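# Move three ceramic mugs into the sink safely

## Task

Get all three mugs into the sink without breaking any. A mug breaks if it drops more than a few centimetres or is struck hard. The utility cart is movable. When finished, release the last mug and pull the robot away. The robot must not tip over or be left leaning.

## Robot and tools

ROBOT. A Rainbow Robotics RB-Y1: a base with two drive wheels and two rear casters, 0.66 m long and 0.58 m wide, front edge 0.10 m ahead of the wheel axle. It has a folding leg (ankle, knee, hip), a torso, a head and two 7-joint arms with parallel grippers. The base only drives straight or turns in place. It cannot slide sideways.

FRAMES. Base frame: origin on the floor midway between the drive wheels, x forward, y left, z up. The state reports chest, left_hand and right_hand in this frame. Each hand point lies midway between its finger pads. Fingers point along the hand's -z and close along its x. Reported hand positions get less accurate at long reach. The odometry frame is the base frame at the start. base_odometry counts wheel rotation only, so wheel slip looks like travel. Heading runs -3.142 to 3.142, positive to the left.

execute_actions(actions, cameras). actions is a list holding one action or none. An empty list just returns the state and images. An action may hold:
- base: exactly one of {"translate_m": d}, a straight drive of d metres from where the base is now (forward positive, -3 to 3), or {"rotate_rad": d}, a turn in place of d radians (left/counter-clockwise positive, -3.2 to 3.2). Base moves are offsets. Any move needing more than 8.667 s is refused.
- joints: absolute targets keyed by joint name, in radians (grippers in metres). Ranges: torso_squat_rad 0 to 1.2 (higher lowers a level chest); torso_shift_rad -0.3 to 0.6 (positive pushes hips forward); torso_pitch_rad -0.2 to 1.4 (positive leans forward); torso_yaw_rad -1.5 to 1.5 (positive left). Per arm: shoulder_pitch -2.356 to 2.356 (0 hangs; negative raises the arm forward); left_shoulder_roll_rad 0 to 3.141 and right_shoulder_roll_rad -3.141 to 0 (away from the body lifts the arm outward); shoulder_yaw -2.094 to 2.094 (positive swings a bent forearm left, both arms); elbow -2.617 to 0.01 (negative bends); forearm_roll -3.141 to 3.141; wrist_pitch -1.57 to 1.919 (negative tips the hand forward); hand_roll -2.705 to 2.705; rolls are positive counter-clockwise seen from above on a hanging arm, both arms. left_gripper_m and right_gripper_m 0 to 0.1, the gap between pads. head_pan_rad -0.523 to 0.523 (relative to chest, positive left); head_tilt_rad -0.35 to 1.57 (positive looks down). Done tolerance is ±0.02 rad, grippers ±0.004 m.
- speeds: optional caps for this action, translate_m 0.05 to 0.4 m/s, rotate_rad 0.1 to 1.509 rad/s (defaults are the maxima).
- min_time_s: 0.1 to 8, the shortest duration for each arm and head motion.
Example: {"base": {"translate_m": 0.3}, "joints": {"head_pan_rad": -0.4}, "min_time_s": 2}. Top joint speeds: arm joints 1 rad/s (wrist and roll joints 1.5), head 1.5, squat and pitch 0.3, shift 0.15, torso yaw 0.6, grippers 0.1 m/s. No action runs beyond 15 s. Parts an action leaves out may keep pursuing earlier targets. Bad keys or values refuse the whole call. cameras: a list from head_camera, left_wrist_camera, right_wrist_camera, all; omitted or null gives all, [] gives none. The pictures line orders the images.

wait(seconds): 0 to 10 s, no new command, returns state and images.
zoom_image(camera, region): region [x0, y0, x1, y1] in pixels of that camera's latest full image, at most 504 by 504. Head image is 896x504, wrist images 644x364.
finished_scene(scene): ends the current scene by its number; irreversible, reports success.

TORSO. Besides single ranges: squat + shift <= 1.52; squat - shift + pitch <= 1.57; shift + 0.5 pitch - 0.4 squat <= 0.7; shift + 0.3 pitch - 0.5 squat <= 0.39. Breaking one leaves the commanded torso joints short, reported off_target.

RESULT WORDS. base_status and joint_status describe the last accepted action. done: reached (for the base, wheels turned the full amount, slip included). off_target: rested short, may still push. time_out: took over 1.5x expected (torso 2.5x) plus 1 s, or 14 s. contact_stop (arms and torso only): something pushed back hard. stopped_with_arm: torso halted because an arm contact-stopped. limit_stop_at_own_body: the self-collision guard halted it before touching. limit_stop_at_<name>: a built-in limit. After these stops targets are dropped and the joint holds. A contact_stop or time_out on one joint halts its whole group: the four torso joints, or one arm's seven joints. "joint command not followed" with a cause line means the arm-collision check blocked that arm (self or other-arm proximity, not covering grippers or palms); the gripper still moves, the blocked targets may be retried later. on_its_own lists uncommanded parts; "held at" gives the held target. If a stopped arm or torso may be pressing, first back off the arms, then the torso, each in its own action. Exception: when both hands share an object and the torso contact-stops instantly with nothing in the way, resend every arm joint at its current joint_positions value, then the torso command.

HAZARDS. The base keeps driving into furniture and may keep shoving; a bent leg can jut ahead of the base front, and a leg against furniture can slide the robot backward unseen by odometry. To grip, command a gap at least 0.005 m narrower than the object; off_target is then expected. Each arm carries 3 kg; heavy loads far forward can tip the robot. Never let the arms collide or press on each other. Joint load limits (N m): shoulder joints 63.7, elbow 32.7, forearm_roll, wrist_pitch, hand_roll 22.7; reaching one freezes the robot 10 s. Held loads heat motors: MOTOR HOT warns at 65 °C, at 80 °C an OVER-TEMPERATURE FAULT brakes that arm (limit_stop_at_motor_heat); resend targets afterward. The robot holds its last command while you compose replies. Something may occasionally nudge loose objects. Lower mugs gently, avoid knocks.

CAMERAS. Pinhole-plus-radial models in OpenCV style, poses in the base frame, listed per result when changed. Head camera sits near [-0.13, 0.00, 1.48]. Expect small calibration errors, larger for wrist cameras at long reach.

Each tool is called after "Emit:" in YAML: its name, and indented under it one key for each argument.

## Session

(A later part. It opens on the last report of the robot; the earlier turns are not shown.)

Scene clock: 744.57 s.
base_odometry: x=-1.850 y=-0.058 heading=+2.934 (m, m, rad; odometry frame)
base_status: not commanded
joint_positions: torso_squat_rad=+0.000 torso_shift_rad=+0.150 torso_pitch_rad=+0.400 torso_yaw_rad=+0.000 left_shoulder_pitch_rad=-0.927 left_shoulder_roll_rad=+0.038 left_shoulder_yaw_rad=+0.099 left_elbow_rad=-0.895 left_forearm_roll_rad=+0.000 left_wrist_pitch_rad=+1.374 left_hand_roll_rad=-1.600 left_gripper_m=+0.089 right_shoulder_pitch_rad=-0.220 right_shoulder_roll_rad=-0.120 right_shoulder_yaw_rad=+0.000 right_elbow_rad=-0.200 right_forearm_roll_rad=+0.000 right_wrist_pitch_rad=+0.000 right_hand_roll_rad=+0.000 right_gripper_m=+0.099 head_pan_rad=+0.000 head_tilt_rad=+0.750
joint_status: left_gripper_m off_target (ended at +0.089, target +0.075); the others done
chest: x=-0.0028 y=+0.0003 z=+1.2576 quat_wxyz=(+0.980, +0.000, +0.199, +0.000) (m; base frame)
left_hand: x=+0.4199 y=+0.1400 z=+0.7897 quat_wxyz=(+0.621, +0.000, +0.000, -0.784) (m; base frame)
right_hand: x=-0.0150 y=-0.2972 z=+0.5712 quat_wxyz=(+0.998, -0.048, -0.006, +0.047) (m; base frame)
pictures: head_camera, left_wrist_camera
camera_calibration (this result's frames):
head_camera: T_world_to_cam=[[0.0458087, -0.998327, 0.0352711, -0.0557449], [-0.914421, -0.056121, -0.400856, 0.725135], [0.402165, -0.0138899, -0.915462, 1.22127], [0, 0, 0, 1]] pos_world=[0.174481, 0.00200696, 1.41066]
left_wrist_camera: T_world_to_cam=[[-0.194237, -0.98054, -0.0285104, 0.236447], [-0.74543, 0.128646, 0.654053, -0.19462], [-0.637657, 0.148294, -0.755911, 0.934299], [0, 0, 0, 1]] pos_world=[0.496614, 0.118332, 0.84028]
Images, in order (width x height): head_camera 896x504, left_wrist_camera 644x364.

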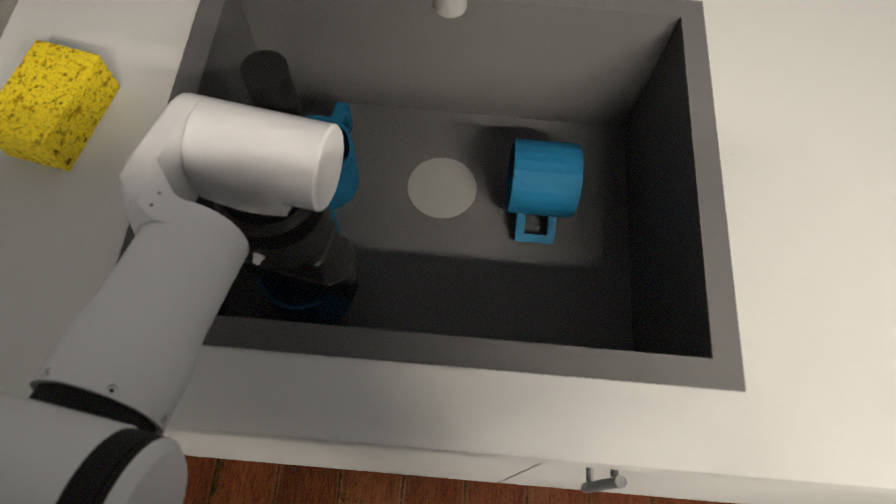

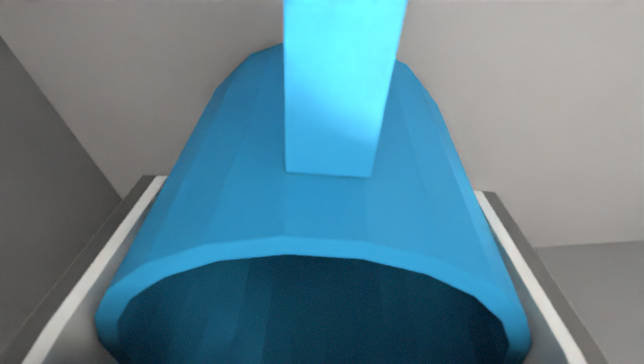

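Emit:
execute_actions:
  actions:
    - {"joints":{"left_gripper_m":0.1}}
  cameras: ["left_wrist_camera"]

Emit:
execute_actions:
  actions:
    - {"joints":{"left_shoulder_pitch_rad":-0.875,"left_shoulder_roll_rad":0.0316,"left_shoulder_yaw_rad":0.083,"left_elbow_rad":-1.2174,"left_wrist_pitch_rad":1.643},"min_time_s":0.6}
  cameras: ["left_wrist_camera"]

Emit:
execute_actions:
  actions:
    - {"joints":{"left_shoulder_pitch_rad":-0.904,"left_shoulder_roll_rad":0.035,"left_shoulder_yaw_rad":0.092,"left_elbow_rad":-1.445,"left_wrist_pitch_rad":1.9,"torso_pitch_rad":0.2,"right_shoulder_pitch_rad":-0.12},"min_time_s":0.6}
  cameras: ["head_camera"]

Scene clock: 753.83 s.
base_odometry: x=-1.850 y=-0.058 heading=+2.934 (m, m, rad; odometry frame)
base_status: not commanded
joint_positions: torso_squat_rad=+0.000 torso_shift_rad=+0.150 torso_pitch_rad=+0.400 torso_yaw_rad=+0.000 left_shoulder_pitch_rad=-0.927 left_shoulder_roll_rad=+0.038 left_shoulder_yaw_rad=+0.099 left_elbow_rad=-0.895 left_forearm_roll_rad=+0.000 left_wrist_pitch_rad=+1.374 left_hand_roll_rad=-1.600 left_gripper_m=+0.099 right_shoulder_pitch_rad=-0.220 right_shoulder_roll_rad=-0.120 right_shoulder_yaw_rad=+0.000 right_elbow_rad=-0.200 right_forearm_roll_rad=+0.000 right_wrist_pitch_rad=+0.000 right_hand_roll_rad=+0.000 right_gripper_m=+0.099 head_pan_rad=+0.000 head_tilt_rad=+0.750
joint_status: all done
chest: x=-0.0028 y=+0.0003 z=+1.2576 quat_wxyz=(+0.980, +0.000, +0.199, +0.000) (m; base frame)
left_hand: x=+0.4200 y=+0.1399 z=+0.7898 quat_wxyz=(+0.621, +0.000, +0.000, -0.784) (m; base frame)
right_hand: x=-0.0150 y=-0.2972 z=+0.5712 quat_wxyz=(+0.998, -0.048, -0.006, +0.047) (m; base frame)
pictures: left_wrist_camera
camera_calibration (this result's frames):
left_wrist_camera: T_world_to_cam=[[-0.194307, -0.980526, -0.0285242, 0.236464], [-0.745576, 0.128727, 0.653869, -0.19439], [-0.637464, 0.148318, -0.756069, 0.934498], [0, 0, 0, 1]] pos_world=[0.496723, 0.118279, 0.840396]
Images, in order (width x height): left_wrist_camera 644x364.

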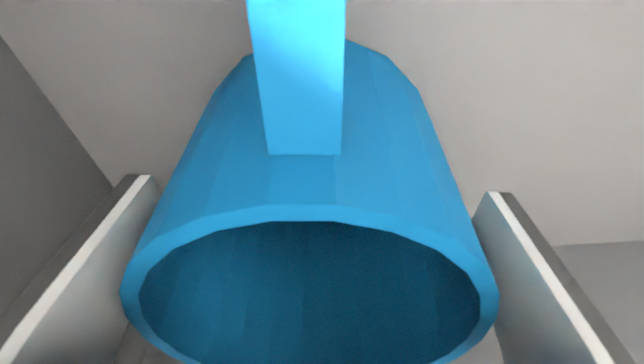

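Scene clock: 754.80 s.
base_odometry: x=-1.850 y=-0.058 heading=+2.934 (m, m, rad; odometry frame)
base_status: not commanded
joint_positions: torso_squat_rad=+0.000 torso_shift_rad=+0.150 torso_pitch_rad=+0.400 torso_yaw_rad=+0.000 left_shoulder_pitch_rad=-0.875 left_shoulder_roll_rad=+0.032 left_shoulder_yaw_rad=+0.083 left_elbow_rad=-1.217 left_forearm_roll_rad=+0.000 left_wrist_pitch_rad=+1.643 left_hand_roll_rad=-1.600 left_gripper_m=+0.099 right_shoulder_pitch_rad=-0.220 right_shoulder_roll_rad=-0.120 right_shoulder_yaw_rad=+0.000 right_elbow_rad=-0.200 right_forearm_roll_rad=+0.000 right_wrist_pitch_rad=+0.000 right_hand_roll_rad=+0.000 right_gripper_m=+0.099 head_pan_rad=+0.000 head_tilt_rad=+0.750
joint_status: all done
chest: x=-0.0029 y=+0.0003 z=+1.2576 quat_wxyz=(+0.980, +0.000, +0.199, +0.000) (m; base frame)
left_hand: x=+0.4216 y=+0.1388 z=+0.8513 quat_wxyz=(+0.621, +0.001, -0.002, -0.784) (m; base frame)
right_hand: x=-0.0149 y=-0.2972 z=+0.5712 quat_wxyz=(+0.998, -0.048, -0.006, +0.047) (m; base frame)
pictures: left_wrist_camera
camera_calibration (this result's frames):
left_wrist_camera: T_world_to_cam=[[-0.194411, -0.980548, -0.0270135, 0.236186], [-0.747713, 0.130309, 0.651111, -0.230249], [-0.634926, 0.146781, -0.758502, 0.983404], [0, 0, 0, 1]] pos_world=[0.498145, 0.11725, 0.902211]
Images, in order (width x height): left_wrist_camera 644x364.

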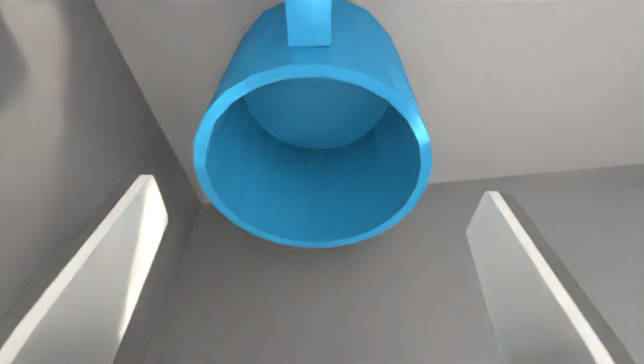

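Scene clock: 756.27 s.
base_odometry: x=-1.850 y=-0.058 heading=+2.934 (m, m, rad; odometry frame)
base_status: not commanded
joint_positions: torso_squat_rad=+0.000 torso_shift_rad=+0.150 torso_pitch_rad=+0.200 torso_yaw_rad=+0.000 left_shoulder_pitch_rad=-0.904 left_shoulder_roll_rad=+0.035 left_shoulder_yaw_rad=+0.092 left_elbow_rad=-1.445 left_forearm_roll_rad=+0.000 left_wrist_pitch_rad=+1.900 left_hand_roll_rad=-1.600 left_gripper_m=+0.099 right_shoulder_pitch_rad=-0.120 right_shoulder_roll_rad=-0.120 right_shoulder_yaw_rad=+0.000 right_elbow_rad=-0.200 right_forearm_roll_rad=+0.000 right_wrist_pitch_rad=+0.000 right_hand_roll_rad=+0.000 right_gripper_m=+0.099 head_pan_rad=+0.000 head_tilt_rad=+0.750
joint_status: all done
chest: x=-0.0620 y=+0.0003 z=+1.2759 quat_wxyz=(+0.995, +0.000, +0.100, +0.000) (m; base frame)
left_hand: x=+0.4217 y=+0.1393 z=+1.0301 quat_wxyz=(+0.618, +0.079, -0.063, -0.780) (m; base frame)
right_hand: x=-0.0112 y=-0.3047 z=+0.5946 quat_wxyz=(+0.996, -0.055, -0.057, +0.029) (m; base frame)
pictures: head_camera
camera_calibration (this result's frames):
head_camera: T_world_to_cam=[[0.0379957, -0.998323, 0.0436817, -0.0648867], [-0.8165, -0.0562174, -0.574603, 0.90615], [0.576094, -0.0138337, -0.817266, 1.14727], [0, 0, 0, 1]] pos_world=[0.0814016, 0.0020345, 1.46113]
Images, in order (width x height): head_camera 896x504.

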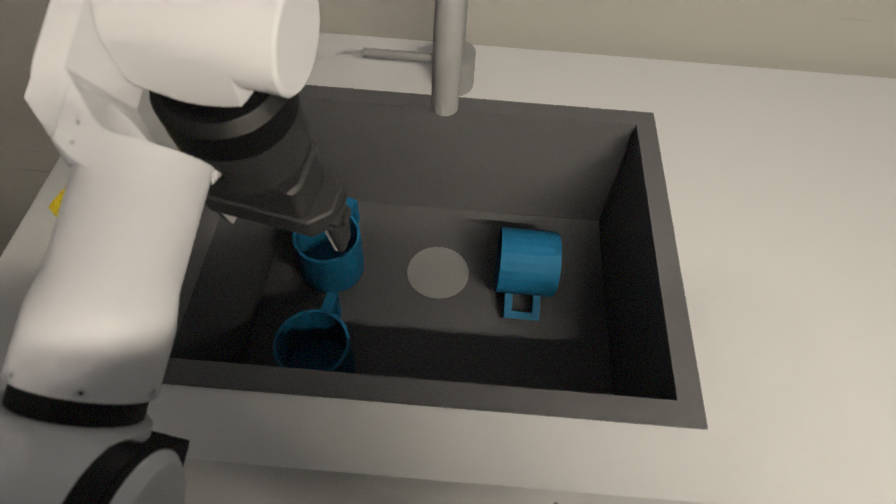

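All three mugs are in and intact. Backing away.

Emit:
execute_actions:
  actions:
    - {"base":{"translate_m":-0.6},"joints":{"torso_pitch_rad":0.1,"head_tilt_rad":0.55}}
  cameras: ["head_camera"]

Scene clock: 762.53 s.
base_odometry: x=-1.262 y=-0.182 heading=+2.933 (m, m, rad; odometry frame)
base_status: done
joint_positions: torso_squat_rad=+0.000 torso_shift_rad=+0.150 torso_pitch_rad=+0.100 torso_yaw_rad=+0.000 left_shoulder_pitch_rad=-0.904 left_shoulder_roll_rad=+0.035 left_shoulder_yaw_rad=+0.092 left_elbow_rad=-1.445 left_forearm_roll_rad=+0.000 left_wrist_pitch_rad=+1.900 left_hand_roll_rad=-1.600 left_gripper_m=+0.099 right_shoulder_pitch_rad=-0.120 right_shoulder_roll_rad=-0.120 right_shoulder_yaw_rad=+0.000 right_elbow_rad=-0.200 right_forearm_roll_rad=+0.000 right_wrist_pitch_rad=+0.000 right_hand_roll_rad=+0.000 right_gripper_m=+0.099 head_pan_rad=+0.000 head_tilt_rad=+0.550
joint_status: all done
chest: x=-0.0925 y=+0.0003 z=+1.2805 quat_wxyz=(+0.999, +0.000, +0.050, +0.000) (m; base frame)
left_hand: x=+0.4132 y=+0.1393 z=+1.0843 quat_wxyz=(+0.614, +0.118, -0.094, -0.775) (m; base frame)
right_hand: x=+0.0260 y=-0.3047 z=+0.6077 quat_wxyz=(+0.992, -0.057, -0.107, +0.026) (m; base frame)
pictures: head_camera
camera_calibration (this result's frames):
head_camera: T_world_to_cam=[[0.0234011, -0.998321, 0.0529827, -0.0778901], [-0.610182, -0.0562436, -0.790263, 1.2], [0.791916, -0.0138361, -0.610473, 0.889512], [0, 0, 0, 1]] pos_world=[0.0296221, 0.00204043, 1.49547]
Images, in order (width x height): head_camera 896x504.

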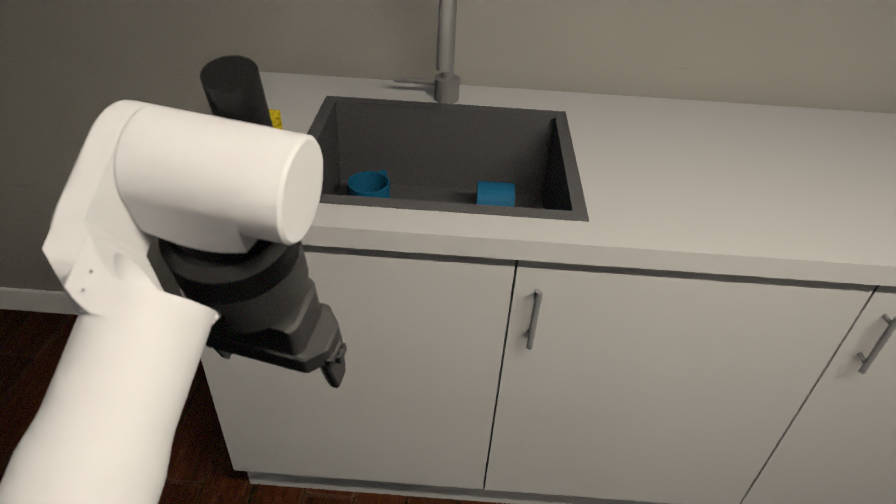

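Emit:
finished_scene:
  scene: 2

The scene is finished: the task was done.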